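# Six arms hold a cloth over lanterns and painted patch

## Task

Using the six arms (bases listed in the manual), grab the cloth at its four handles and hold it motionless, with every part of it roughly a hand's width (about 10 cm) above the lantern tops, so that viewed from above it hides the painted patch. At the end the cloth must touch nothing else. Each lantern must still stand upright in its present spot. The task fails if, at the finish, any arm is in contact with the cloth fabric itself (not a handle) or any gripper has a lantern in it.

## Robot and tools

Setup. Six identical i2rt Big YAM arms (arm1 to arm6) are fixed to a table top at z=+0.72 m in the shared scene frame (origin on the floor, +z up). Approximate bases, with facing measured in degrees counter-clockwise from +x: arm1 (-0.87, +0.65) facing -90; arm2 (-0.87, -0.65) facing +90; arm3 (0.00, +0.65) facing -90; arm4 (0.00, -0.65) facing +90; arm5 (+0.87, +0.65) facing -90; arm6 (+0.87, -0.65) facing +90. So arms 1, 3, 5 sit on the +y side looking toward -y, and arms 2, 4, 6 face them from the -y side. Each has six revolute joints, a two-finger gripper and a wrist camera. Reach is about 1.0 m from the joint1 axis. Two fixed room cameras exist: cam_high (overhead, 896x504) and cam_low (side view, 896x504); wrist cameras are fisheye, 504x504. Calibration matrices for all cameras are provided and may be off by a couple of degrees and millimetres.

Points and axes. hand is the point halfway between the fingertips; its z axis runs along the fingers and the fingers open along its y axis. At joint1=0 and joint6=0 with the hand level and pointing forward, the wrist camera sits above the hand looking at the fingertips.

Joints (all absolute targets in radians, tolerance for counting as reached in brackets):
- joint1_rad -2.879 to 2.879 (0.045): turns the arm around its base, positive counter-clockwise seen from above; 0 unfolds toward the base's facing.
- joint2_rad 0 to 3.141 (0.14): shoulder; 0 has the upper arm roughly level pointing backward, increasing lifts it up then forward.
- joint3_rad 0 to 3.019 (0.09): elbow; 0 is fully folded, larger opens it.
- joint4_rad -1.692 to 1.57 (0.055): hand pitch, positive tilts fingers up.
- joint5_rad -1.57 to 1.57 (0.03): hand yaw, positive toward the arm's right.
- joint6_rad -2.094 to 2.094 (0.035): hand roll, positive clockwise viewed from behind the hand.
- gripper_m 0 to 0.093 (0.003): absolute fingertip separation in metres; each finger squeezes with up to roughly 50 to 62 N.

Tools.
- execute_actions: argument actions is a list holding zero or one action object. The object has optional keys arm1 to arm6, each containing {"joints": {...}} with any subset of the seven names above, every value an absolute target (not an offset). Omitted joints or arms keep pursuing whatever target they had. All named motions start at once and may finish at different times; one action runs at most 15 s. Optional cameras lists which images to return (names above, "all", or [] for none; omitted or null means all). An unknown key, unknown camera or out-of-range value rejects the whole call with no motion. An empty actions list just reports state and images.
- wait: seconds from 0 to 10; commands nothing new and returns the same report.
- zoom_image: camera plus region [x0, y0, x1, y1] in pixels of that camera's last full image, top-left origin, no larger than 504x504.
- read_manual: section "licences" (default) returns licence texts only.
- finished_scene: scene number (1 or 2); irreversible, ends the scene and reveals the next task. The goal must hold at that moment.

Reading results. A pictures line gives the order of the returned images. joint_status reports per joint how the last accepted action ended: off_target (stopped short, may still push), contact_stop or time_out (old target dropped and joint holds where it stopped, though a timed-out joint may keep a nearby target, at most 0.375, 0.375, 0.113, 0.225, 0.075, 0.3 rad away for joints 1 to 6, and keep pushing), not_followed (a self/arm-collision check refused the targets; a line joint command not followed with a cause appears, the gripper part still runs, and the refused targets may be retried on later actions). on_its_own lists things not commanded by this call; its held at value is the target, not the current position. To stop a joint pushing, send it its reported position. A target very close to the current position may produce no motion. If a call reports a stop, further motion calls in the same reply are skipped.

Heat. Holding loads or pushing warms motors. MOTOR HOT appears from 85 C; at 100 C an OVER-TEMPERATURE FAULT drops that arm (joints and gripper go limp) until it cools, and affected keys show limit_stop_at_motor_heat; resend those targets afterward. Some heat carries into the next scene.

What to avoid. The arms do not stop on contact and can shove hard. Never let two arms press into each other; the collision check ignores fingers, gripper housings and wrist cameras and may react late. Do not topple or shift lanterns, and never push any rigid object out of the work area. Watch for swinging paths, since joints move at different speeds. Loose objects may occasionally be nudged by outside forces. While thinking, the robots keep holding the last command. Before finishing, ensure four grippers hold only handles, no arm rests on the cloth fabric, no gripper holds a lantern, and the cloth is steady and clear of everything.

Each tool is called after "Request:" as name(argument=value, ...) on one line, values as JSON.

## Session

Request:
execute_actions(actions=[])

Scene clock: 0.00 s.
arm1.joint_positions: joint1_rad=+0.013 joint2_rad=+0.424 joint3_rad=+1.451 joint4_rad=-1.544 joint5_rad=-0.008 joint6_rad=+0.013 gripper_m=+0.095
arm1.joint_status: not commanded
arm1.hand: x=-0.8623 y=+0.5287 z=+1.3165 quat_wxyz=(-0.353, -0.614, -0.611, +0.353) (m; scene frame)
arm2.joint_positions: joint1_rad=-0.010 joint2_rad=+0.451 joint3_rad=+1.449 joint4_rad=-1.544 joint5_rad=-0.010 joint6_rad=-0.015 gripper_m=+0.095
arm2.joint_status: not commanded
arm2.hand: x=-0.8707 y=-0.5228 z=+1.2769 quat_wxyz=(-0.348, +0.620, -0.612, -0.346) (m; scene frame)
arm3.joint_positions: joint1_rad=+0.017 joint2_rad=+0.424 joint3_rad=+1.448 joint4_rad=-1.522 joint5_rad=+0.005 joint6_rad=+0.007 gripper_m=+0.095
arm3.joint_status: not commanded
arm3.hand: x=-0.0001 y=+0.5312 z=+1.3128 quat_wxyz=(-0.360, -0.611, -0.604, +0.363) (m; scene frame)
arm4.joint_positions: joint1_rad=-0.001 joint2_rad=+0.422 joint3_rad=+1.478 joint4_rad=-1.532 joint5_rad=+0.009 joint6_rad=+0.003 gripper_m=+0.094
arm4.joint_status: not commanded
arm4.hand: x=+0.0027 y=-0.5388 z=+1.3286 quat_wxyz=(-0.371, +0.599, -0.609, -0.364) (m; scene frame)
arm5.joint_positions: joint1_rad=-0.011 joint2_rad=+0.447 joint3_rad=+1.465 joint4_rad=-1.548 joint5_rad=-0.015 joint6_rad=+0.005 gripper_m=+0.095
arm5.joint_status: not commanded
arm5.hand: x=+0.8604 y=+0.5211 z=+1.2772 quat_wxyz=(-0.346, -0.633, -0.598, +0.350) (m; scene frame)
arm6.joint_positions: joint1_rad=-0.014 joint2_rad=+0.440 joint3_rad=+1.454 joint4_rad=-1.553 joint5_rad=-0.013 joint6_rad=-0.002 gripper_m=+0.094
arm6.joint_status: not commanded
arm6.hand: x=+0.8707 y=-0.5295 z=+1.3648 quat_wxyz=(-0.350, +0.611, -0.619, -0.349) (m; scene frame)
pictures: arm1_cam_wrist, arm2_cam_wrist, arm3_cam_wrist, arm4_cam_wrist, arm5_cam_wrist, arm6_cam_wrist, cam_high, cam_low
Images, in order (width x height): arm1_cam_wrist 504x504, arm2_cam_wrist 504x504, arm3_cam_wrist 504x504, arm4_cam_wrist 504x504, arm5_cam_wrist 504x504, arm6_cam_wrist 504x504, cam_high 896x504, cam_low 896x504.

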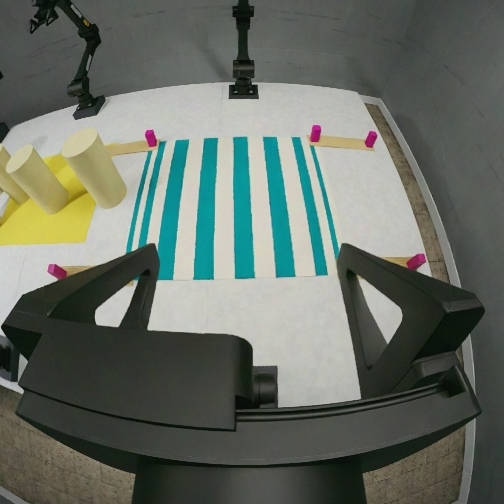

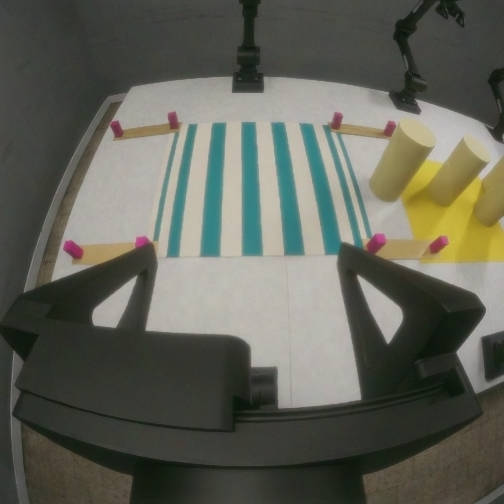

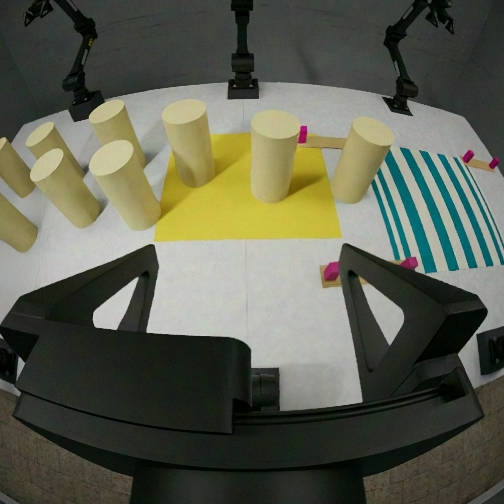

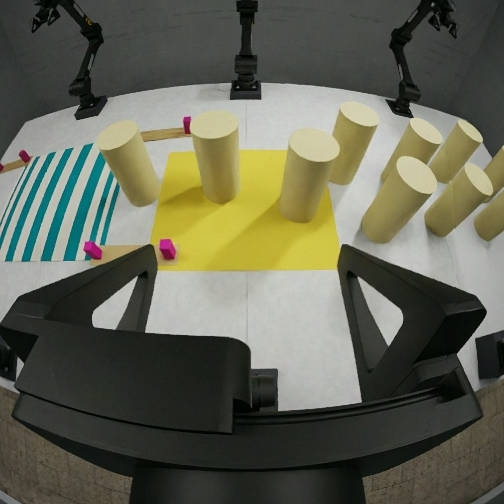

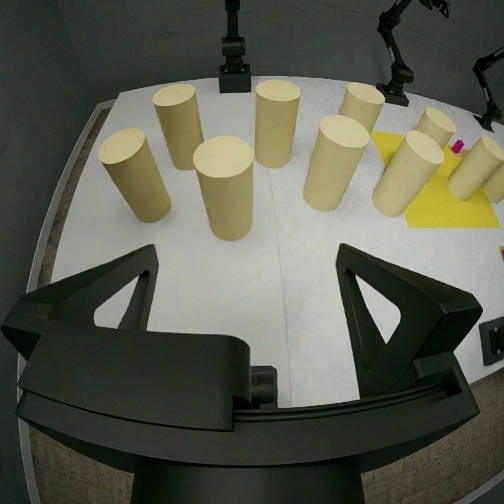

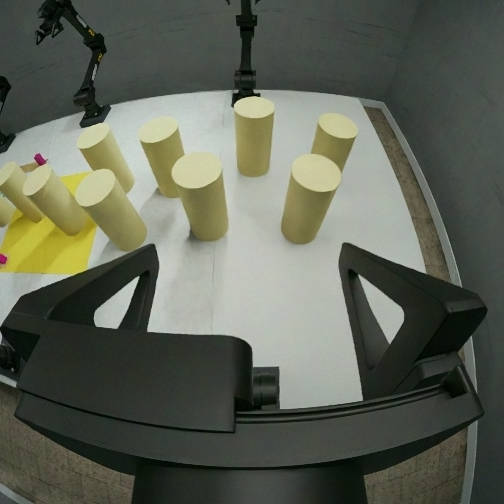

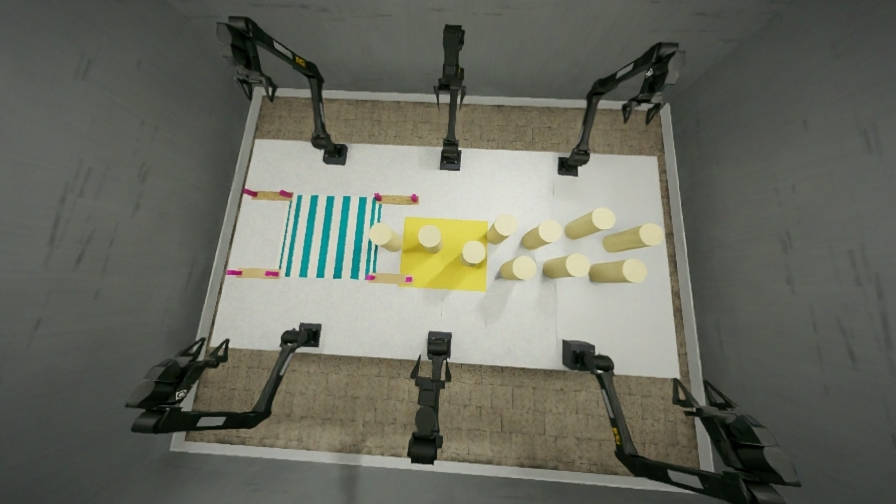

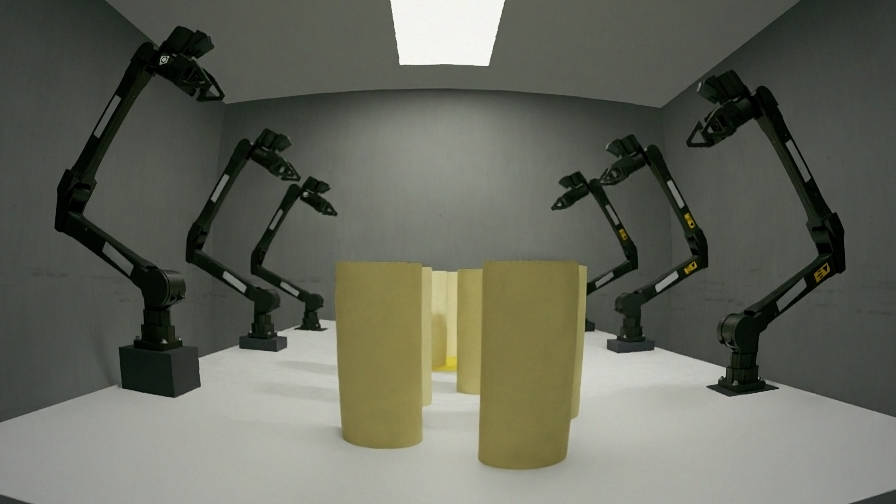

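Request:
zoom_image(camera="arm2_cam_wrist", region=[50, 90, 250, 290])

Request:
zoom_image(camera="arm2_cam_wrist", region=[300, 90, 504, 290])

Request:
zoom_image(camera="arm3_cam_wrist", region=[130, 90, 450, 300])

Request:
zoom_image(camera="cam_high", region=[210, 160, 530, 320])

Region (50, 90, 250, 290) of arm2_cam_wrist's 504x504 image, scaled by 2.520, with more detail than that image has.

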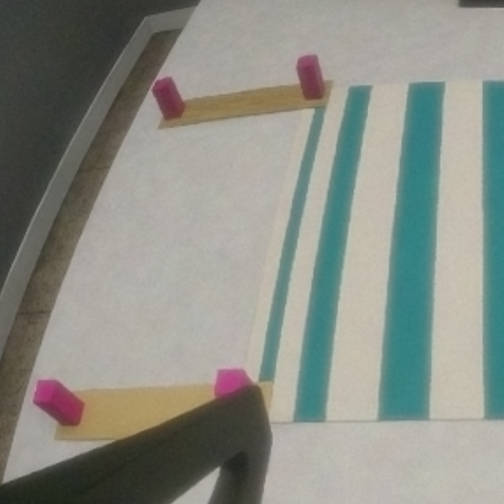

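Region (300, 90, 504, 290) of arm2_cam_wrist's 504x504 image, scaled by 2.471, with more detail than that image has; it fills the top 494 rows of this view, and the rest is white.

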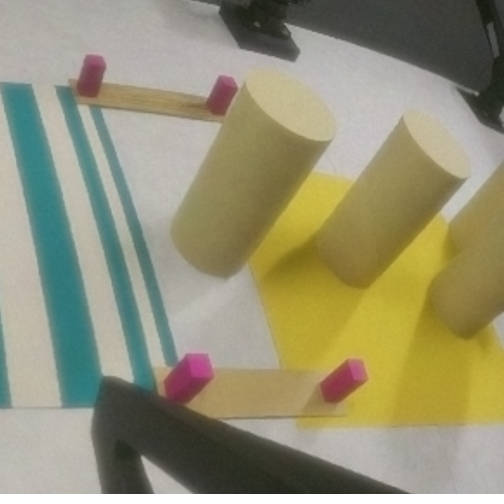

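Region (130, 90, 450, 300) of arm3_cam_wrist's 504x504 image, scaled by 1.575, with more detail than that image has; it fills the top 331 rows of this view, and the rest is white.

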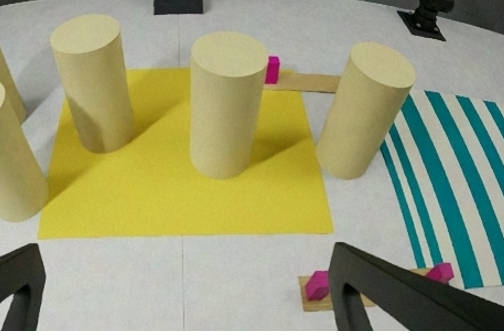

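Region (210, 160, 530, 320) of cam_high's 896x504 image, scaled by 1.575, with more detail than that image has.

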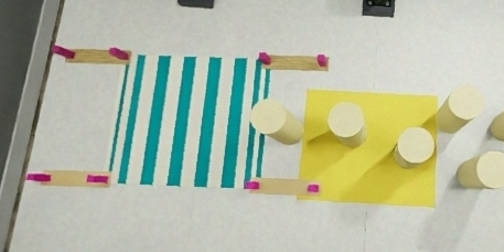

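Request:
zoom_image(camera="arm1_cam_wrist", region=[280, 100, 480, 300])

Request:
zoom_image(camera="arm1_cam_wrist", region=[20, 100, 220, 300])

Request:
zoom_image(camera="arm4_cam_wrist", region=[60, 90, 380, 300])

Region (280, 100, 480, 300) of arm1_cam_wrist's 504x504 image, scaled by 2.520, with more detail than that image has.

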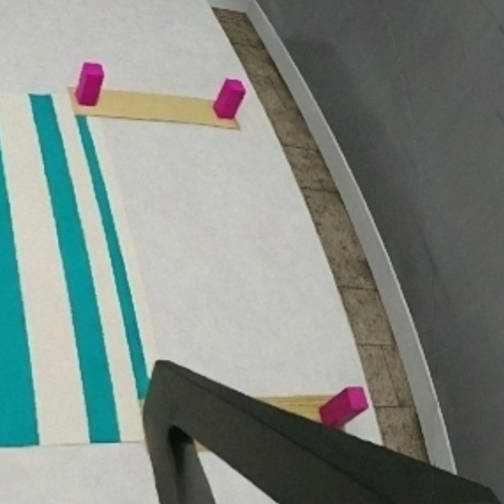

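Region (20, 100, 220, 300) of arm1_cam_wrist's 504x504 image, scaled by 2.520, with more detail than that image has.

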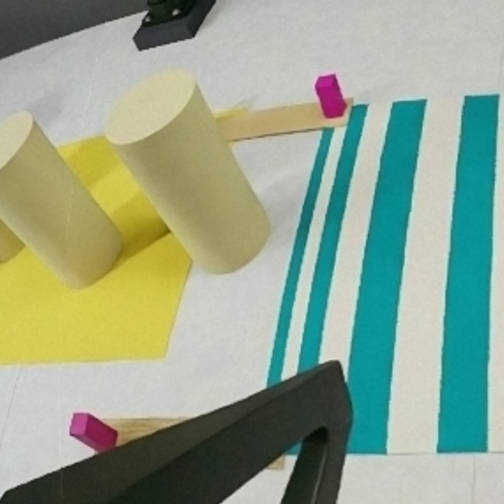

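Region (60, 90, 380, 300) of arm4_cam_wrist's 504x504 image, scaled by 1.575, with more detail than that image has; it fills the top 331 rows of this view, and the rest is white.

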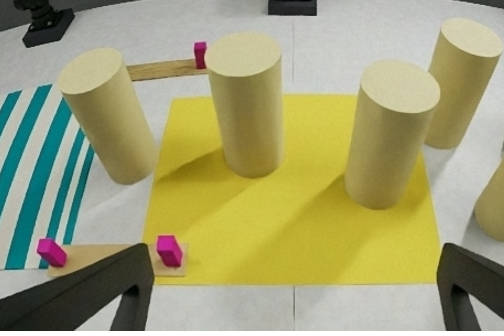

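Request:
execute_actions(actions=[{"arm1":{"joints":{"joint1_rad":-0.68,"joint6_rad":-0.69,"gripper_m":0.085}},"arm2":{"joints":{"joint1_rad":0.62,"joint6_rad":0.61,"gripper_m":0.085}},"arm3":{"joints":{"joint1_rad":-0.96,"joint6_rad":-0.95,"gripper_m":0.085}},"arm4":{"joints":{"joint1_rad":0.905,"joint6_rad":0.90,"gripper_m":0.085}}}], cameras=[])

Request:
execute_actions(actions=[{"arm1":{"joints":{"joint2_rad":1.608,"joint3_rad":1.107,"joint4_rad":-1.06,"joint5_rad":0}},"arm2":{"joints":{"joint2_rad":1.675,"joint3_rad":1.297,"joint4_rad":-1.185,"joint5_rad":0}},"arm3":{"joints":{"joint2_rad":1.951,"joint3_rad":1.615,"joint4_rad":-1.22,"joint5_rad":0}},"arm4":{"joints":{"joint2_rad":2.10,"joint3_rad":1.83,"joint4_rad":-1.30,"joint5_rad":0}}}], cameras=["arm1_cam_wrist","arm2_cam_wrist","arm3_cam_wrist","arm4_cam_wrist"])

Scene clock: 35.00 s.
arm1.joint_positions: joint1_rad=-0.671 joint2_rad=+0.424 joint3_rad=+1.451 joint4_rad=-1.544 joint5_rad=-0.008 joint6_rad=-0.682 gripper_m=+0.085
arm1.joint_status: all done
arm1.hand: x=-0.9356 y=+0.5545 z=+1.3178 quat_wxyz=(-0.047, -0.609, -0.613, +0.501) (m; scene frame)
arm2.joint_positions: joint1_rad=+0.613 joint2_rad=+0.451 joint3_rad=+1.449 joint4_rad=-1.544 joint5_rad=-0.010 joint6_rad=+0.596 gripper_m=+0.085
arm2.joint_status: all done
arm2.hand: x=-0.9452 y=-0.5470 z=+1.2768 quat_wxyz=(-0.084, +0.624, -0.608, -0.483) (m; scene frame)
arm3.joint_positions: joint1_rad=-0.953 joint2_rad=+0.424 joint3_rad=+1.448 joint4_rad=-1.522 joint5_rad=+0.005 joint6_rad=-0.936 gripper_m=+0.085
arm3.joint_status: all done
arm3.hand: x=-0.0977 y=+0.5844 z=+1.3130 quat_wxyz=(+0.089, -0.619, -0.595, +0.504) (m; scene frame)
arm4.joint_positions: joint1_rad=+0.898 joint2_rad=+0.422 joint3_rad=+1.478 joint4_rad=-1.532 joint5_rad=+0.009 joint6_rad=+0.887 gripper_m=+0.085
arm4.joint_status: all done
arm4.hand: x=-0.0850 y=-0.5785 z=+1.3286 quat_wxyz=(+0.051, +0.604, -0.604, -0.518) (m; scene frame)
arm5.joint_positions: joint1_rad=-0.011 joint2_rad=+0.447 joint3_rad=+1.465 joint4_rad=-1.548 joint5_rad=-0.015 joint6_rad=+0.005 gripper_m=+0.095
arm5.joint_status: not commanded
arm5.hand: x=+0.8604 y=+0.5211 z=+1.2772 quat_wxyz=(-0.346, -0.633, -0.598, +0.350) (m; scene frame)
arm6.joint_positions: joint1_rad=-0.014 joint2_rad=+0.440 joint3_rad=+1.454 joint4_rad=-1.553 joint5_rad=-0.013 joint6_rad=-0.002 gripper_m=+0.094
arm6.joint_status: not commanded
arm6.hand: x=+0.8707 y=-0.5295 z=+1.3648 quat_wxyz=(-0.350, +0.611, -0.619, -0.349) (m; scene frame)
pictures: none
No camera images: the call's "cameras" was empty. Leave "cameras" out to get every camera's image.

Scene clock: 36.90 s.
arm1.joint_positions: joint1_rad=-0.671 joint2_rad=+1.610 joint3_rad=+1.108 joint4_rad=-1.071 joint5_rad=-0.004 joint6_rad=-0.682 gripper_m=+0.085
arm1.joint_status: all done
arm1.hand: x=-1.1476 y=+0.3101 z=+0.8411 quat_wxyz=(+0.006, -0.709, -0.705, +0.000) (m; scene frame)
arm2.joint_positions: joint1_rad=+0.613 joint2_rad=+1.670 joint3_rad=+1.295 joint4_rad=-1.193 joint5_rad=-0.004 joint6_rad=+0.597 gripper_m=+0.085
arm2.joint_status: all done
arm2.hand: x=-1.1497 y=-0.2561 z=+0.8418 quat_wxyz=(+0.001, +0.714, -0.700, -0.002) (m; scene frame)
arm3.joint_positions: joint1_rad=-0.953 joint2_rad=+1.948 joint3_rad=+1.609 joint4_rad=-1.224 joint5_rad=+0.003 joint6_rad=-0.938 gripper_m=+0.085
arm3.joint_status: all done
arm3.hand: x=-0.4852 y=+0.3210 z=+0.8420 quat_wxyz=(+0.003, -0.720, -0.694, +0.005) (m; scene frame)
arm4.joint_positions: joint1_rad=+0.898 joint2_rad=+2.079 joint3_rad=+1.810 joint4_rad=-1.294 joint5_rad=+0.003 joint6_rad=+0.888 gripper_m=+0.085
arm4.joint_status: all done
arm4.hand: x=-0.4943 y=-0.2501 z=+0.8423 quat_wxyz=(-0.001, +0.708, -0.706, -0.004) (m; scene frame)
arm5.joint_positions: joint1_rad=-0.011 joint2_rad=+0.447 joint3_rad=+1.465 joint4_rad=-1.548 joint5_rad=-0.015 joint6_rad=+0.005 gripper_m=+0.095
arm5.joint_status: not commanded
arm5.hand: x=+0.8604 y=+0.5211 z=+1.2772 quat_wxyz=(-0.346, -0.633, -0.598, +0.350) (m; scene frame)
arm6.joint_positions: joint1_rad=-0.014 joint2_rad=+0.440 joint3_rad=+1.454 joint4_rad=-1.553 joint5_rad=-0.013 joint6_rad=-0.002 gripper_m=+0.094
arm6.joint_status: not commanded
arm6.hand: x=+0.8707 y=-0.5295 z=+1.3648 quat_wxyz=(-0.350, +0.611, -0.619, -0.349) (m; scene frame)
pictures: arm1_cam_wrist, arm2_cam_wrist, arm3_cam_wrist, arm4_cam_wrist
camera_calibration (this result's frames):
arm1_cam_wrist: T_world_to_cam=[[-0.999914, 0.0119787, 0.00535739, -1.15289], [0.0128141, 0.80342, 0.595274, -0.731189], [0.00282637, 0.595292, -0.803505, 0.623257], [0, 0, 0, 1]] pos_world=[-1.14519, 0.230243, 0.942225]
arm2_cam_wrist: T_world_to_cam=[[0.99985, 0.015784, 0.00713007, 1.14937], [0.0083993, -0.801914, 0.59738, -0.696286], [0.0151467, -0.59723, -0.801927, 0.665248], [0, 0, 0, 1]] pos_world=[-1.15343, -0.179197, 0.941232]
arm3_cam_wrist: T_world_to_cam=[[-0.998838, 0.0478787, -0.005532, -0.493846], [0.0355418, 0.809224, 0.586424, -0.726212], [0.0325539, 0.585546, -0.809985, 0.636856], [0, 0, 0, 1]] pos_world=[-0.488194, 0.238404, 0.938981]
arm4_cam_wrist: T_world_to_cam=[[0.999926, 0.000021926, -0.0121808, 0.505792], [0.00698495, -0.820279, 0.571922, -0.677866], [-0.00997909, -0.571964, -0.820218, 0.664242], [0, 0, 0, 1]] pos_world=[-0.494391, -0.176128, 0.93867]
Images, in order (width x height): arm1_cam_wrist 504x504, arm2_cam_wrist 504x504, arm3_cam_wrist 504x504, arm4_cam_wrist 504x504.

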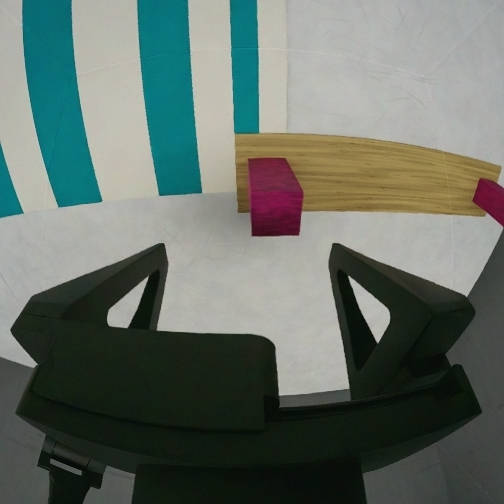

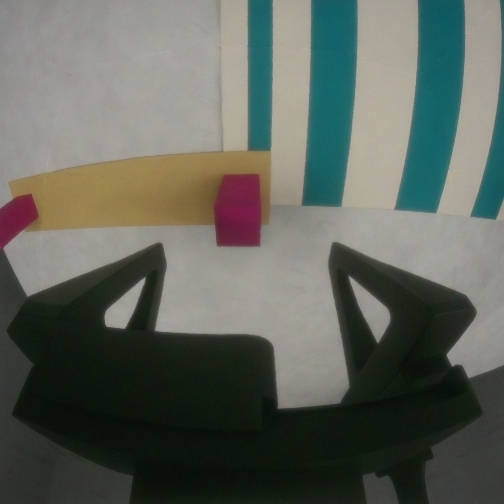

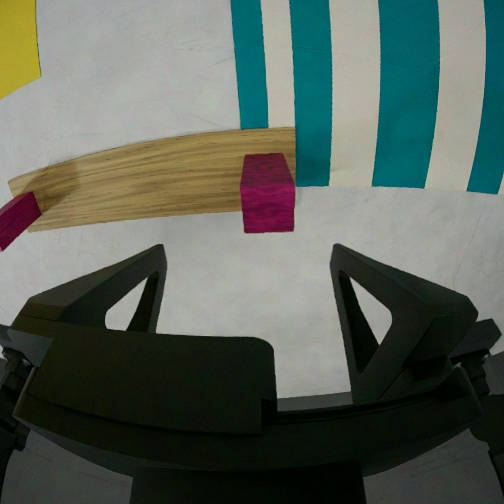

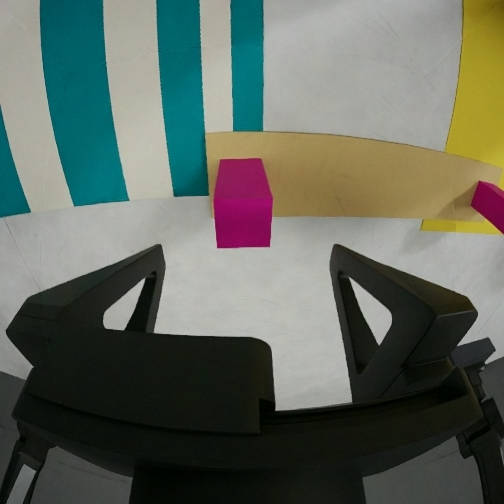

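Request:
execute_actions(actions=[{"arm1":{"joints":{"joint1_rad":-0.71,"joint2_rad":1.742,"joint3_rad":1.053,"joint4_rad":-0.872,"joint6_rad":-0.71}},"arm2":{"joints":{"joint1_rad":0.635,"joint2_rad":1.762,"joint3_rad":1.197,"joint4_rad":-1.0}},"arm3":{"joints":{"joint1_rad":-0.972,"joint2_rad":2.052,"joint3_rad":1.56,"joint4_rad":-1.075}},"arm4":{"joints":{"joint2_rad":2.165,"joint3_rad":1.725,"joint4_rad":-1.14}}}], cameras=["arm1_cam_wrist","arm2_cam_wrist","arm3_cam_wrist","arm4_cam_wrist"])

Scene clock: 46.43 s.
arm1.joint_positions: joint1_rad=-0.704 joint2_rad=+1.754 joint3_rad=+1.051 joint4_rad=-0.884 joint5_rad=-0.003 joint6_rad=-0.702 gripper_m=+0.085
arm1.joint_status: all done
arm1.hand: x=-1.1638 y=+0.3159 z=+0.7624 quat_wxyz=(+0.007, -0.714, -0.700, -0.007) (m; scene frame)
arm2.joint_positions: joint1_rad=+0.628 joint2_rad=+1.764 joint3_rad=+1.195 joint4_rad=-1.012 joint5_rad=-0.003 joint6_rad=+0.597 gripper_m=+0.085
arm2.joint_status: all done
arm2.hand: x=-1.1537 y=-0.2622 z=+0.7644 quat_wxyz=(+0.002, +0.719, -0.695, +0.005) (m; scene frame)
arm3.joint_positions: joint1_rad=-0.963 joint2_rad=+2.062 joint3_rad=+1.559 joint4_rad=-1.089 joint5_rad=+0.003 joint6_rad=-0.938 gripper_m=+0.085
arm3.joint_status: all done
arm3.hand: x=-0.4916 y=+0.3238 z=+0.7602 quat_wxyz=(+0.000, -0.723, -0.691, -0.009) (m; scene frame)
arm4.joint_positions: joint1_rad=+0.898 joint2_rad=+2.151 joint3_rad=+1.720 joint4_rad=-1.148 joint5_rad=+0.003 joint6_rad=+0.888 gripper_m=+0.085
arm4.joint_status: all done
arm4.hand: x=-0.4908 y=-0.2530 z=+0.7656 quat_wxyz=(-0.002, +0.708, -0.706, +0.004) (m; scene frame)
arm5.joint_positions: joint1_rad=-0.011 joint2_rad=+0.447 joint3_rad=+1.465 joint4_rad=-1.548 joint5_rad=-0.015 joint6_rad=+0.005 gripper_m=+0.095
arm5.joint_status: not commanded
arm5.hand: x=+0.8604 y=+0.5211 z=+1.2772 quat_wxyz=(-0.346, -0.633, -0.598, +0.350) (m; scene frame)
arm6.joint_positions: joint1_rad=-0.014 joint2_rad=+0.440 joint3_rad=+1.454 joint4_rad=-1.553 joint5_rad=-0.013 joint6_rad=-0.002 gripper_m=+0.094
arm6.joint_status: not commanded
arm6.hand: x=+0.8707 y=-0.5295 z=+1.3648 quat_wxyz=(-0.350, +0.611, -0.619, -0.349) (m; scene frame)
pictures: arm1_cam_wrist, arm2_cam_wrist, arm3_cam_wrist, arm4_cam_wrist
camera_calibration (this result's frames):
arm1_cam_wrist: T_world_to_cam=[[-0.999669, 0.0255375, -0.00296265, -1.16639], [0.0185613, 0.796672, 0.604127, -0.686696], [0.0177882, 0.603872, -0.796883, 0.566248], [0, 0, 0, 1]] pos_world=[-1.16333, 0.234916, 0.862629]
arm2_cam_wrist: T_world_to_cam=[[0.999422, 0.0303836, 0.0152208, 1.15118], [0.0149417, -0.795166, 0.606208, -0.65231], [0.0305219, -0.60563, -0.795161, 0.609867], [0, 0, 0, 1]] pos_world=[-1.15938, -0.184317, 0.862856]
arm3_cam_wrist: T_world_to_cam=[[-0.997926, 0.058068, -0.0277874, -0.486775], [0.0298357, 0.799697, 0.599662, -0.690096], [0.0570427, 0.597589, -0.799771, 0.569559], [0, 0, 0, 1]] pos_world=[-0.497665, 0.239771, 0.855815]
arm4_cam_wrist: T_world_to_cam=[[1, -0.00002666, 0.000886208, 0.491413], [-0.000536216, -0.814208, 0.580574, -0.645163], [0.00070608, -0.580574, -0.814207, 0.598218], [0, 0, 0, 1]] pos_world=[-0.492181, -0.177974, 0.861202]
Images, in order (width x height): arm1_cam_wrist 504x504, arm2_cam_wrist 504x504, arm3_cam_wrist 504x504, arm4_cam_wrist 504x504.

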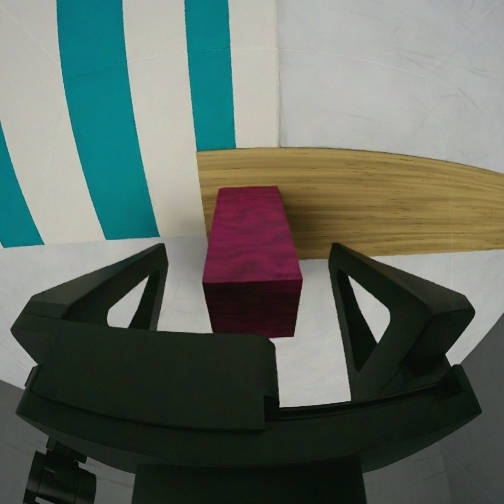

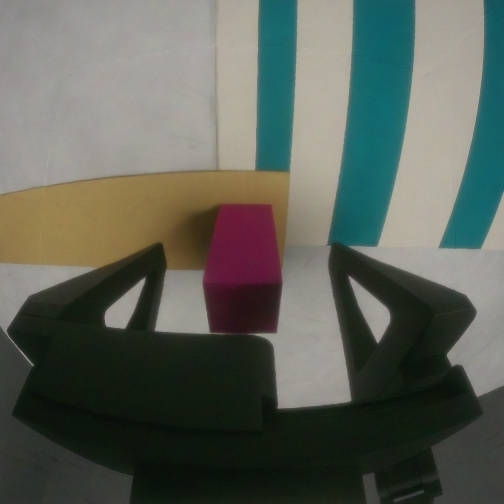

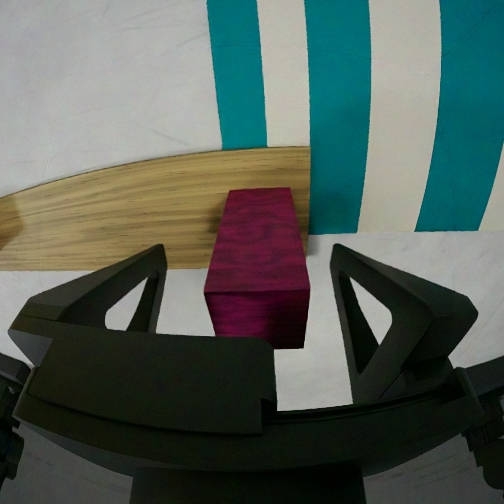

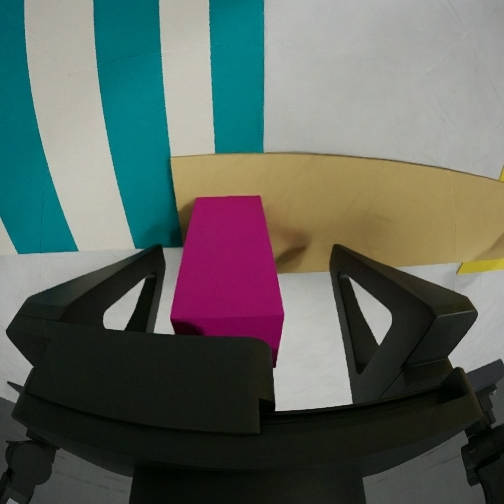

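Request:
execute_actions(actions=[{"arm1":{"joints":{"gripper_m":0.0}},"arm2":{"joints":{"gripper_m":0.0}},"arm3":{"joints":{"gripper_m":0.0}},"arm4":{"joints":{"gripper_m":0.0}}}], cameras=["arm4_cam_wrist","arm2_cam_wrist","cam_high"])

Scene clock: 49.50 s.
arm1.joint_positions: joint1_rad=-0.704 joint2_rad=+1.754 joint3_rad=+1.051 joint4_rad=-0.883 joint5_rad=-0.004 joint6_rad=-0.704 gripper_m=+0.029
arm1.joint_status: gripper_m off_target (ended at +0.029, target +0.000)
arm1.hand: x=-1.1637 y=+0.3158 z=+0.7624 quat_wxyz=(+0.007, -0.713, -0.701, -0.007) (m; scene frame)
arm2.joint_positions: joint1_rad=+0.628 joint2_rad=+1.764 joint3_rad=+1.195 joint4_rad=-1.012 joint5_rad=+0.000 joint6_rad=+0.598 gripper_m=+0.029
arm2.joint_status: gripper_m off_target (ended at +0.029, target +0.000)
arm2.hand: x=-1.1532 y=-0.2618 z=+0.7644 quat_wxyz=(+0.000, +0.719, -0.695, +0.005) (m; scene frame)
arm3.joint_positions: joint1_rad=-0.964 joint2_rad=+2.062 joint3_rad=+1.559 joint4_rad=-1.083 joint5_rad=+0.003 joint6_rad=-0.940 gripper_m=+0.029
arm3.joint_status: gripper_m off_target (ended at +0.029, target +0.000)
arm3.hand: x=-0.4932 y=+0.3234 z=+0.7602 quat_wxyz=(+0.001, -0.722, -0.691, -0.006) (m; scene frame)
arm4.joint_positions: joint1_rad=+0.898 joint2_rad=+2.151 joint3_rad=+1.720 joint4_rad=-1.142 joint5_rad=-0.003 joint6_rad=+0.890 gripper_m=+0.028
arm4.joint_status: gripper_m off_target (ended at +0.028, target +0.000)
arm4.hand: x=-0.4927 y=-0.2528 z=+0.7656 quat_wxyz=(+0.002, +0.708, -0.706, +0.001) (m; scene frame)
arm5.joint_positions: joint1_rad=-0.011 joint2_rad=+0.447 joint3_rad=+1.465 joint4_rad=-1.548 joint5_rad=-0.015 joint6_rad=+0.005 gripper_m=+0.095
arm5.joint_status: not commanded
arm5.hand: x=+0.8604 y=+0.5211 z=+1.2772 quat_wxyz=(-0.346, -0.633, -0.598, +0.350) (m; scene frame)
arm6.joint_positions: joint1_rad=-0.014 joint2_rad=+0.440 joint3_rad=+1.454 joint4_rad=-1.553 joint5_rad=-0.013 joint6_rad=-0.002 gripper_m=+0.094
arm6.joint_status: not commanded
arm6.hand: x=+0.8707 y=-0.5295 z=+1.3648 quat_wxyz=(-0.350, +0.611, -0.619, -0.349) (m; scene frame)
pictures: arm2_cam_wrist, arm4_cam_wrist, cam_high
camera_calibration (this result's frames):
arm2_cam_wrist: T_world_to_cam=[[0.999419, 0.0288536, 0.0181622, 1.14804], [0.0120222, -0.79674, 0.604203, -0.654195], [0.031904, -0.603634, -0.796623, 0.613366], [0, 0, 0, 1]] pos_world=[-1.15908, -0.184099, 0.863038]
arm4_cam_wrist: T_world_to_cam=[[0.999967, -0.00159387, -0.00798687, 0.499694], [0.00334425, -0.813818, 0.58111, -0.643409], [-0.00742607, -0.581118, -0.813786, 0.593851], [0, 0, 0, 1]] pos_world=[-0.493115, -0.177724, 0.86115]
Images, in order (width x height): arm2_cam_wrist 504x504, arm4_cam_wrist 504x504, cam_high 896x504.

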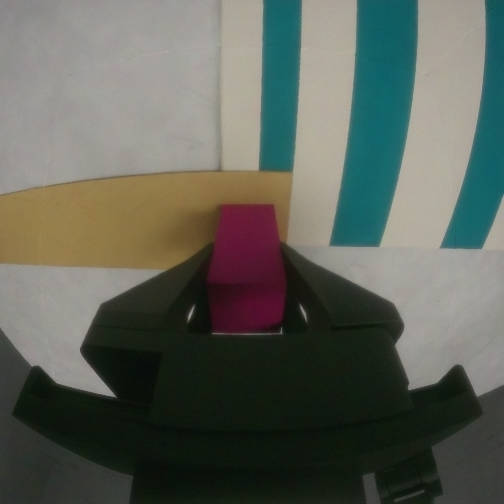

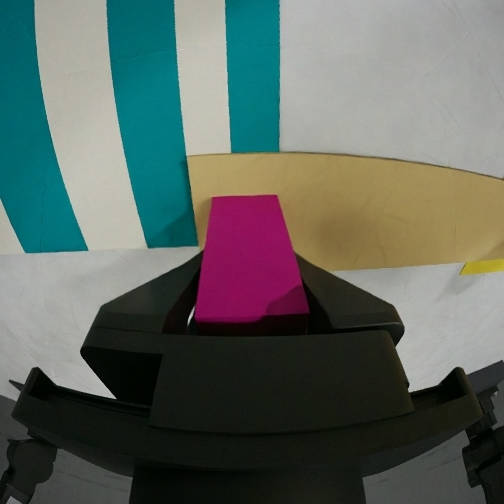

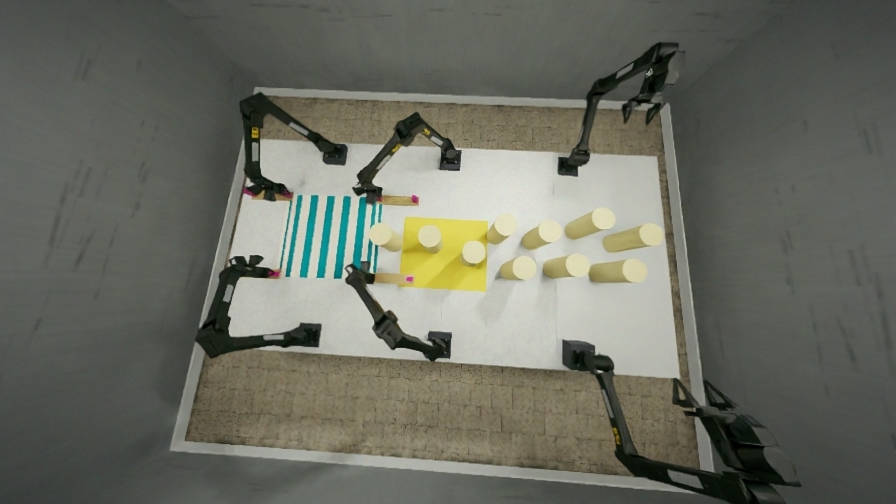

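Request:
execute_actions(actions=[{"arm4":{"joints":{"gripper_m":0.055}}}], cameras=[])

Request:
execute_actions(actions=[{"arm4":{"joints":{"joint3_rad":1.775,"joint4_rad":-1.185}}}], cameras=["arm4_cam_wrist"])

Scene clock: 55.13 s.
arm1.joint_positions: joint1_rad=-0.704 joint2_rad=+1.754 joint3_rad=+1.051 joint4_rad=-0.883 joint5_rad=-0.004 joint6_rad=-0.704 gripper_m=+0.029
arm1.joint_status: not commanded
arm1.hand: x=-1.1637 y=+0.3158 z=+0.7624 quat_wxyz=(+0.007, -0.713, -0.701, -0.007) (m; scene frame)
arm2.joint_positions: joint1_rad=+0.628 joint2_rad=+1.764 joint3_rad=+1.195 joint4_rad=-1.012 joint5_rad=+0.000 joint6_rad=+0.598 gripper_m=+0.029
arm2.joint_status: not commanded
arm2.hand: x=-1.1532 y=-0.2618 z=+0.7644 quat_wxyz=(+0.000, +0.719, -0.695, +0.005) (m; scene frame)
arm3.joint_positions: joint1_rad=-0.964 joint2_rad=+2.062 joint3_rad=+1.559 joint4_rad=-1.083 joint5_rad=+0.003 joint6_rad=-0.940 gripper_m=+0.029
arm3.joint_status: not commanded
arm3.hand: x=-0.4932 y=+0.3234 z=+0.7602 quat_wxyz=(+0.001, -0.722, -0.691, -0.006) (m; scene frame)
arm4.joint_positions: joint1_rad=+0.898 joint2_rad=+2.151 joint3_rad=+1.720 joint4_rad=-1.142 joint5_rad=-0.003 joint6_rad=+0.890 gripper_m=+0.055
arm4.joint_status: all done
arm4.hand: x=-0.4927 y=-0.2528 z=+0.7656 quat_wxyz=(+0.002, +0.708, -0.706, +0.001) (m; scene frame)
arm5.joint_positions: joint1_rad=-0.011 joint2_rad=+0.447 joint3_rad=+1.465 joint4_rad=-1.548 joint5_rad=-0.015 joint6_rad=+0.005 gripper_m=+0.095
arm5.joint_status: not commanded
arm5.hand: x=+0.8604 y=+0.5211 z=+1.2772 quat_wxyz=(-0.346, -0.633, -0.598, +0.350) (m; scene frame)
arm6.joint_positions: joint1_rad=-0.014 joint2_rad=+0.440 joint3_rad=+1.454 joint4_rad=-1.553 joint5_rad=-0.013 joint6_rad=-0.002 gripper_m=+0.094
arm6.joint_status: not commanded
arm6.hand: x=+0.8707 y=-0.5295 z=+1.3648 quat_wxyz=(-0.350, +0.611, -0.619, -0.349) (m; scene frame)
pictures: none
No camera images: the call's "cameras" was empty. Leave "cameras" out to get every camera's image.

Scene clock: 55.83 s.
arm1.joint_positions: joint1_rad=-0.704 joint2_rad=+1.754 joint3_rad=+1.051 joint4_rad=-0.883 joint5_rad=-0.004 joint6_rad=-0.704 gripper_m=+0.029
arm1.joint_status: not commanded
arm1.hand: x=-1.1637 y=+0.3158 z=+0.7624 quat_wxyz=(+0.007, -0.713, -0.701, -0.007) (m; scene frame)
arm2.joint_positions: joint1_rad=+0.628 joint2_rad=+1.764 joint3_rad=+1.195 joint4_rad=-1.012 joint5_rad=+0.000 joint6_rad=+0.598 gripper_m=+0.029
arm2.joint_status: not commanded
arm2.hand: x=-1.1532 y=-0.2618 z=+0.7644 quat_wxyz=(+0.000, +0.719, -0.695, +0.005) (m; scene frame)
arm3.joint_positions: joint1_rad=-0.964 joint2_rad=+2.062 joint3_rad=+1.559 joint4_rad=-1.083 joint5_rad=+0.003 joint6_rad=-0.940 gripper_m=+0.029
arm3.joint_status: not commanded
arm3.hand: x=-0.4932 y=+0.3234 z=+0.7602 quat_wxyz=(+0.001, -0.722, -0.691, -0.006) (m; scene frame)
arm4.joint_positions: joint1_rad=+0.898 joint2_rad=+2.151 joint3_rad=+1.736 joint4_rad=-1.176 joint5_rad=-0.003 joint6_rad=+0.890 gripper_m=+0.055
arm4.joint_status: all done
arm4.hand: x=-0.4909 y=-0.2542 z=+0.7711 quat_wxyz=(+0.000, +0.708, -0.706, +0.011) (m; scene frame)
arm5.joint_positions: joint1_rad=-0.011 joint2_rad=+0.447 joint3_rad=+1.465 joint4_rad=-1.548 joint5_rad=-0.015 joint6_rad=+0.005 gripper_m=+0.095
arm5.joint_status: not commanded
arm5.hand: x=+0.8604 y=+0.5211 z=+1.2772 quat_wxyz=(-0.346, -0.633, -0.598, +0.350) (m; scene frame)
arm6.joint_positions: joint1_rad=-0.014 joint2_rad=+0.440 joint3_rad=+1.454 joint4_rad=-1.553 joint5_rad=-0.013 joint6_rad=-0.002 gripper_m=+0.094
arm6.joint_status: not commanded
arm6.hand: x=+0.8707 y=-0.5295 z=+1.3648 quat_wxyz=(-0.350, +0.611, -0.619, -0.349) (m; scene frame)
pictures: arm4_cam_wrist
camera_calibration (this result's frames):
arm4_cam_wrist: T_world_to_cam=[[0.999975, -0.00158809, 0.00688121, 0.486536], [-0.0053468, -0.806803, 0.590796, -0.657705], [0.00461355, -0.590818, -0.806791, 0.595583], [0, 0, 0, 1]] pos_world=[-0.492788, -0.177984, 0.865733]
Images, in order (width x height): arm4_cam_wrist 504x504.

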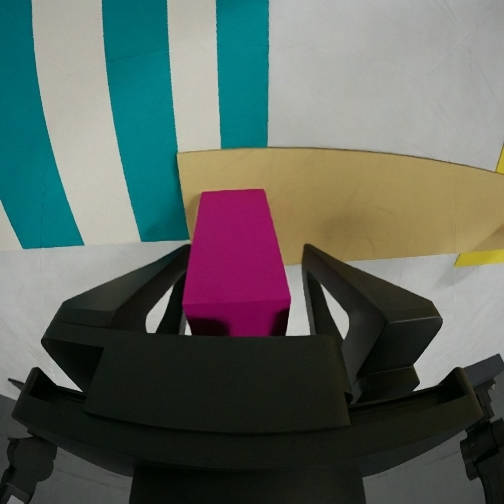

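Request:
execute_actions(actions=[{"arm4":{"joints":{"joint3_rad":1.815,"joint4_rad":-1.19}}}], cameras=["arm4_cam_wrist"])

Request:
execute_actions(actions=[{"arm4":{"joints":{"gripper_m":0.0}}}], cameras=["arm4_cam_wrist"])

Scene clock: 58.80 s.
arm1.joint_positions: joint1_rad=-0.704 joint2_rad=+1.754 joint3_rad=+1.051 joint4_rad=-0.883 joint5_rad=-0.004 joint6_rad=-0.704 gripper_m=+0.029
arm1.joint_status: not commanded
arm1.hand: x=-1.1637 y=+0.3158 z=+0.7624 quat_wxyz=(+0.007, -0.713, -0.701, -0.007) (m; scene frame)
arm2.joint_positions: joint1_rad=+0.628 joint2_rad=+1.764 joint3_rad=+1.195 joint4_rad=-1.012 joint5_rad=+0.000 joint6_rad=+0.598 gripper_m=+0.029
arm2.joint_status: not commanded
arm2.hand: x=-1.1532 y=-0.2618 z=+0.7644 quat_wxyz=(+0.000, +0.719, -0.695, +0.005) (m; scene frame)
arm3.joint_positions: joint1_rad=-0.964 joint2_rad=+2.062 joint3_rad=+1.559 joint4_rad=-1.083 joint5_rad=+0.003 joint6_rad=-0.940 gripper_m=+0.029
arm3.joint_status: not commanded
arm3.hand: x=-0.4932 y=+0.3234 z=+0.7602 quat_wxyz=(+0.001, -0.722, -0.691, -0.006) (m; scene frame)
arm4.joint_positions: joint1_rad=+0.898 joint2_rad=+2.151 joint3_rad=+1.781 joint4_rad=-1.184 joint5_rad=-0.003 joint6_rad=+0.890 gripper_m=+0.055
arm4.joint_status: all done
arm4.hand: x=-0.5032 y=-0.2443 z=+0.7868 quat_wxyz=(+0.002, +0.708, -0.706, -0.008) (m; scene frame)
arm5.joint_positions: joint1_rad=-0.011 joint2_rad=+0.447 joint3_rad=+1.465 joint4_rad=-1.548 joint5_rad=-0.015 joint6_rad=+0.005 gripper_m=+0.095
arm5.joint_status: not commanded
arm5.hand: x=+0.8604 y=+0.5211 z=+1.2772 quat_wxyz=(-0.346, -0.633, -0.598, +0.350) (m; scene frame)
arm6.joint_positions: joint1_rad=-0.014 joint2_rad=+0.440 joint3_rad=+1.454 joint4_rad=-1.553 joint5_rad=-0.013 joint6_rad=-0.002 gripper_m=+0.094
arm6.joint_status: not commanded
arm6.hand: x=+0.8707 y=-0.5295 z=+1.3648 quat_wxyz=(-0.350, +0.611, -0.619, -0.349) (m; scene frame)
pictures: arm4_cam_wrist
camera_calibration (this result's frames):
arm4_cam_wrist: T_world_to_cam=[[0.999751, -0.00143197, -0.0222577, 0.521534], [0.0115508, -0.820442, 0.571613, -0.638817], [-0.0190797, -0.571728, -0.820221, 0.617461], [0, 0, 0, 1]] pos_world=[-0.502244, -0.170346, 0.883219]
Images, in order (width x height): arm4_cam_wrist 504x504.

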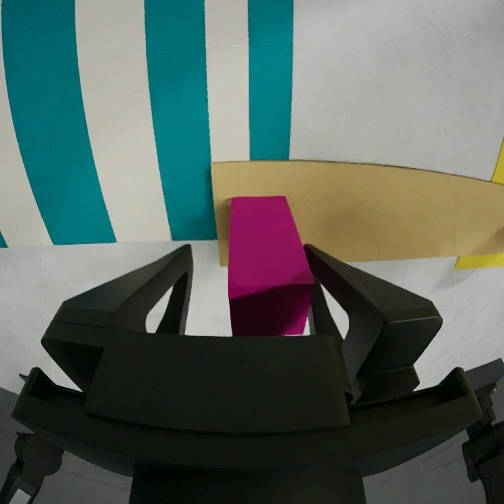

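Scene clock: 59.40 s.
arm1.joint_positions: joint1_rad=-0.704 joint2_rad=+1.754 joint3_rad=+1.051 joint4_rad=-0.883 joint5_rad=-0.003 joint6_rad=-0.704 gripper_m=+0.029
arm1.joint_status: not commanded
arm1.hand: x=-1.1638 y=+0.3158 z=+0.7624 quat_wxyz=(+0.007, -0.713, -0.701, -0.007) (m; scene frame)
arm2.joint_positions: joint1_rad=+0.628 joint2_rad=+1.764 joint3_rad=+1.195 joint4_rad=-1.012 joint5_rad=+0.000 joint6_rad=+0.598 gripper_m=+0.029
arm2.joint_status: not commanded
arm2.hand: x=-1.1532 y=-0.2618 z=+0.7644 quat_wxyz=(+0.000, +0.719, -0.695, +0.005) (m; scene frame)
arm3.joint_positions: joint1_rad=-0.964 joint2_rad=+2.062 joint3_rad=+1.559 joint4_rad=-1.083 joint5_rad=+0.003 joint6_rad=-0.940 gripper_m=+0.029
arm3.joint_status: not commanded
arm3.hand: x=-0.4932 y=+0.3234 z=+0.7602 quat_wxyz=(+0.001, -0.722, -0.691, -0.006) (m; scene frame)
arm4.joint_positions: joint1_rad=+0.898 joint2_rad=+2.151 joint3_rad=+1.781 joint4_rad=-1.188 joint5_rad=+0.000 joint6_rad=+0.896 gripper_m=+0.029
arm4.joint_status: gripper_m off_target (ended at +0.029, target +0.000)
arm4.hand: x=-0.5021 y=-0.2446 z=+0.7868 quat_wxyz=(+0.001, +0.706, -0.708, -0.006) (m; scene frame)
arm5.joint_positions: joint1_rad=-0.011 joint2_rad=+0.447 joint3_rad=+1.465 joint4_rad=-1.548 joint5_rad=-0.015 joint6_rad=+0.005 gripper_m=+0.095
arm5.joint_status: not commanded
arm5.hand: x=+0.8604 y=+0.5211 z=+1.2772 quat_wxyz=(-0.346, -0.633, -0.598, +0.350) (m; scene frame)
arm6.joint_positions: joint1_rad=-0.014 joint2_rad=+0.440 joint3_rad=+1.454 joint4_rad=-1.553 joint5_rad=-0.013 joint6_rad=-0.002 gripper_m=+0.094
arm6.joint_status: not commanded
arm6.hand: x=+0.8707 y=-0.5295 z=+1.3648 quat_wxyz=(-0.350, +0.611, -0.619, -0.349) (m; scene frame)
pictures: arm4_cam_wrist
camera_calibration (this result's frames):
arm4_cam_wrist: T_world_to_cam=[[0.999819, -0.00719947, -0.0175914, 0.515435], [0.00416687, -0.81996, 0.572405, -0.643314], [-0.0185453, -0.572375, -0.819782, 0.617038], [0, 0, 0, 1]] pos_world=[-0.501218, -0.170604, 0.883141]
Images, in order (width x height): arm4_cam_wrist 504x504.

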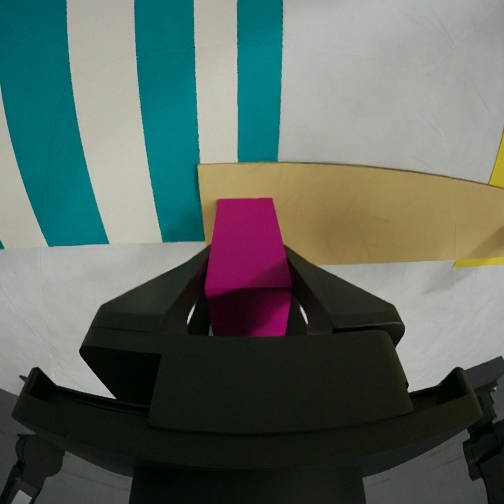

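Request:
execute_actions(actions=[{"arm1":{"joints":{"joint1_rad":-0.77,"joint2_rad":1.28,"joint3_rad":1.57,"joint4_rad":-1.525,"joint6_rad":-0.765}},"arm2":{"joints":{"joint1_rad":0.69,"joint2_rad":1.395,"joint3_rad":1.77,"joint4_rad":-1.585,"joint6_rad":0.66}},"arm3":{"joints":{"joint1_rad":-0.985,"joint2_rad":1.70,"joint3_rad":2.05,"joint4_rad":-1.615,"joint6_rad":-0.955}},"arm4":{"joints":{"joint1_rad":0.925,"joint2_rad":1.73,"joint3_rad":2.115,"joint4_rad":-1.55,"joint6_rad":0.915}}}], cameras=["cam_high","cam_low"])

Request:
zoom_image(camera="cam_low", region=[310, 190, 590, 320])

Scene clock: 102.50 s.
arm1.joint_positions: joint1_rad=-0.749 joint2_rad=+1.301 joint3_rad=+1.560 joint4_rad=-1.518 joint5_rad=-0.021 joint6_rad=-0.759 gripper_m=+0.029
arm1.joint_status: all done
arm1.hand: x=-1.1615 y=+0.3334 z=+1.1425 quat_wxyz=(-0.006, -0.699, -0.698, +0.156) (m; scene frame)
arm2.joint_positions: joint1_rad=+0.664 joint2_rad=+1.413 joint3_rad=+1.763 joint4_rad=-1.574 joint5_rad=+0.021 joint6_rad=+0.644 gripper_m=+0.029
arm2.joint_status: all done
arm2.hand: x=-1.1591 y=-0.2773 z=+1.1415 quat_wxyz=(-0.033, +0.703, -0.689, -0.170) (m; scene frame)
arm3.joint_positions: joint1_rad=-0.974 joint2_rad=+1.732 joint3_rad=+2.046 joint4_rad=-1.587 joint5_rad=-0.004 joint6_rad=-0.944 gripper_m=+0.029
arm3.joint_status: all done
arm3.hand: x=-0.4892 y=+0.3313 z=+1.1343 quat_wxyz=(+0.026, -0.716, -0.681, +0.148) (m; scene frame)
arm4.joint_positions: joint1_rad=+0.917 joint2_rad=+1.752 joint3_rad=+2.104 joint4_rad=-1.525 joint5_rad=+0.004 joint6_rad=+0.908 gripper_m=+0.029
arm4.joint_status: all done
arm4.hand: x=-0.4820 y=-0.2745 z=+1.1566 quat_wxyz=(+0.023, +0.694, -0.692, -0.196) (m; scene frame)
arm5.joint_positions: joint1_rad=-0.011 joint2_rad=+0.447 joint3_rad=+1.465 joint4_rad=-1.548 joint5_rad=-0.015 joint6_rad=+0.005 gripper_m=+0.095
arm5.joint_status: not commanded
arm5.hand: x=+0.8604 y=+0.5211 z=+1.2772 quat_wxyz=(-0.346, -0.633, -0.598, +0.350) (m; scene frame)
arm6.joint_positions: joint1_rad=-0.014 joint2_rad=+0.440 joint3_rad=+1.454 joint4_rad=-1.553 joint5_rad=-0.013 joint6_rad=-0.002 gripper_m=+0.094
arm6.joint_status: not commanded
arm6.hand: x=+0.8707 y=-0.5295 z=+1.3648 quat_wxyz=(-0.350, +0.611, -0.619, -0.349) (m; scene frame)
pictures: cam_high, cam_low
Images, in order (width x height): cam_high 896x504, cam_low 896x504.

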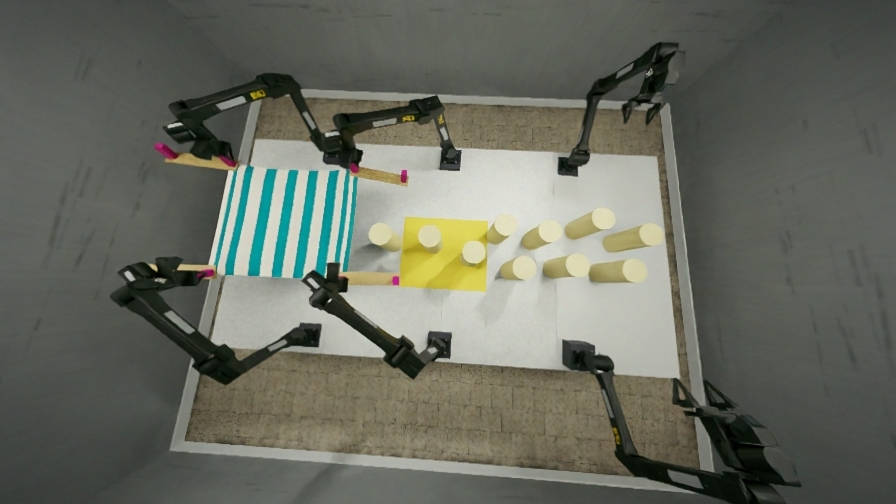

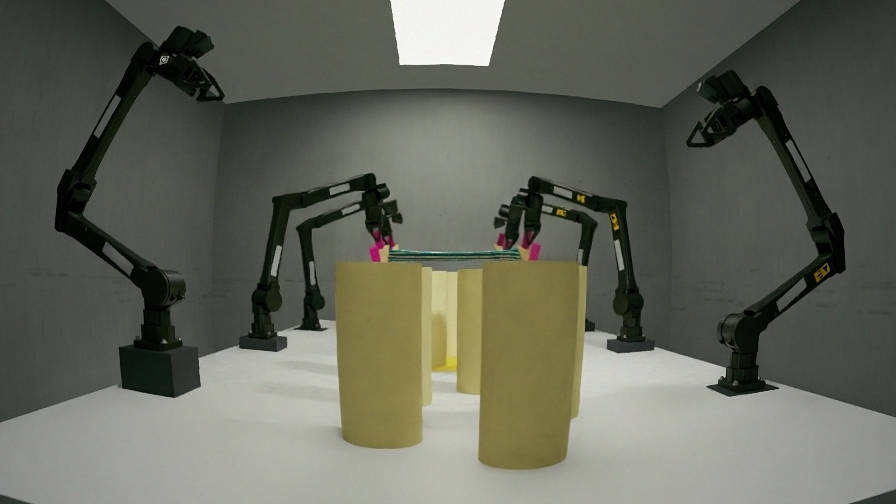

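Region (310, 190, 590, 320) of cam_low's 896x504 image, scaled by 1.800, with more detail than that image has; it fills the top 234 rows of this view, and the rest is white.

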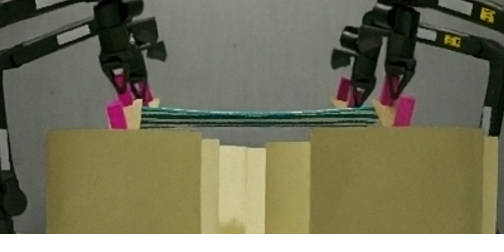

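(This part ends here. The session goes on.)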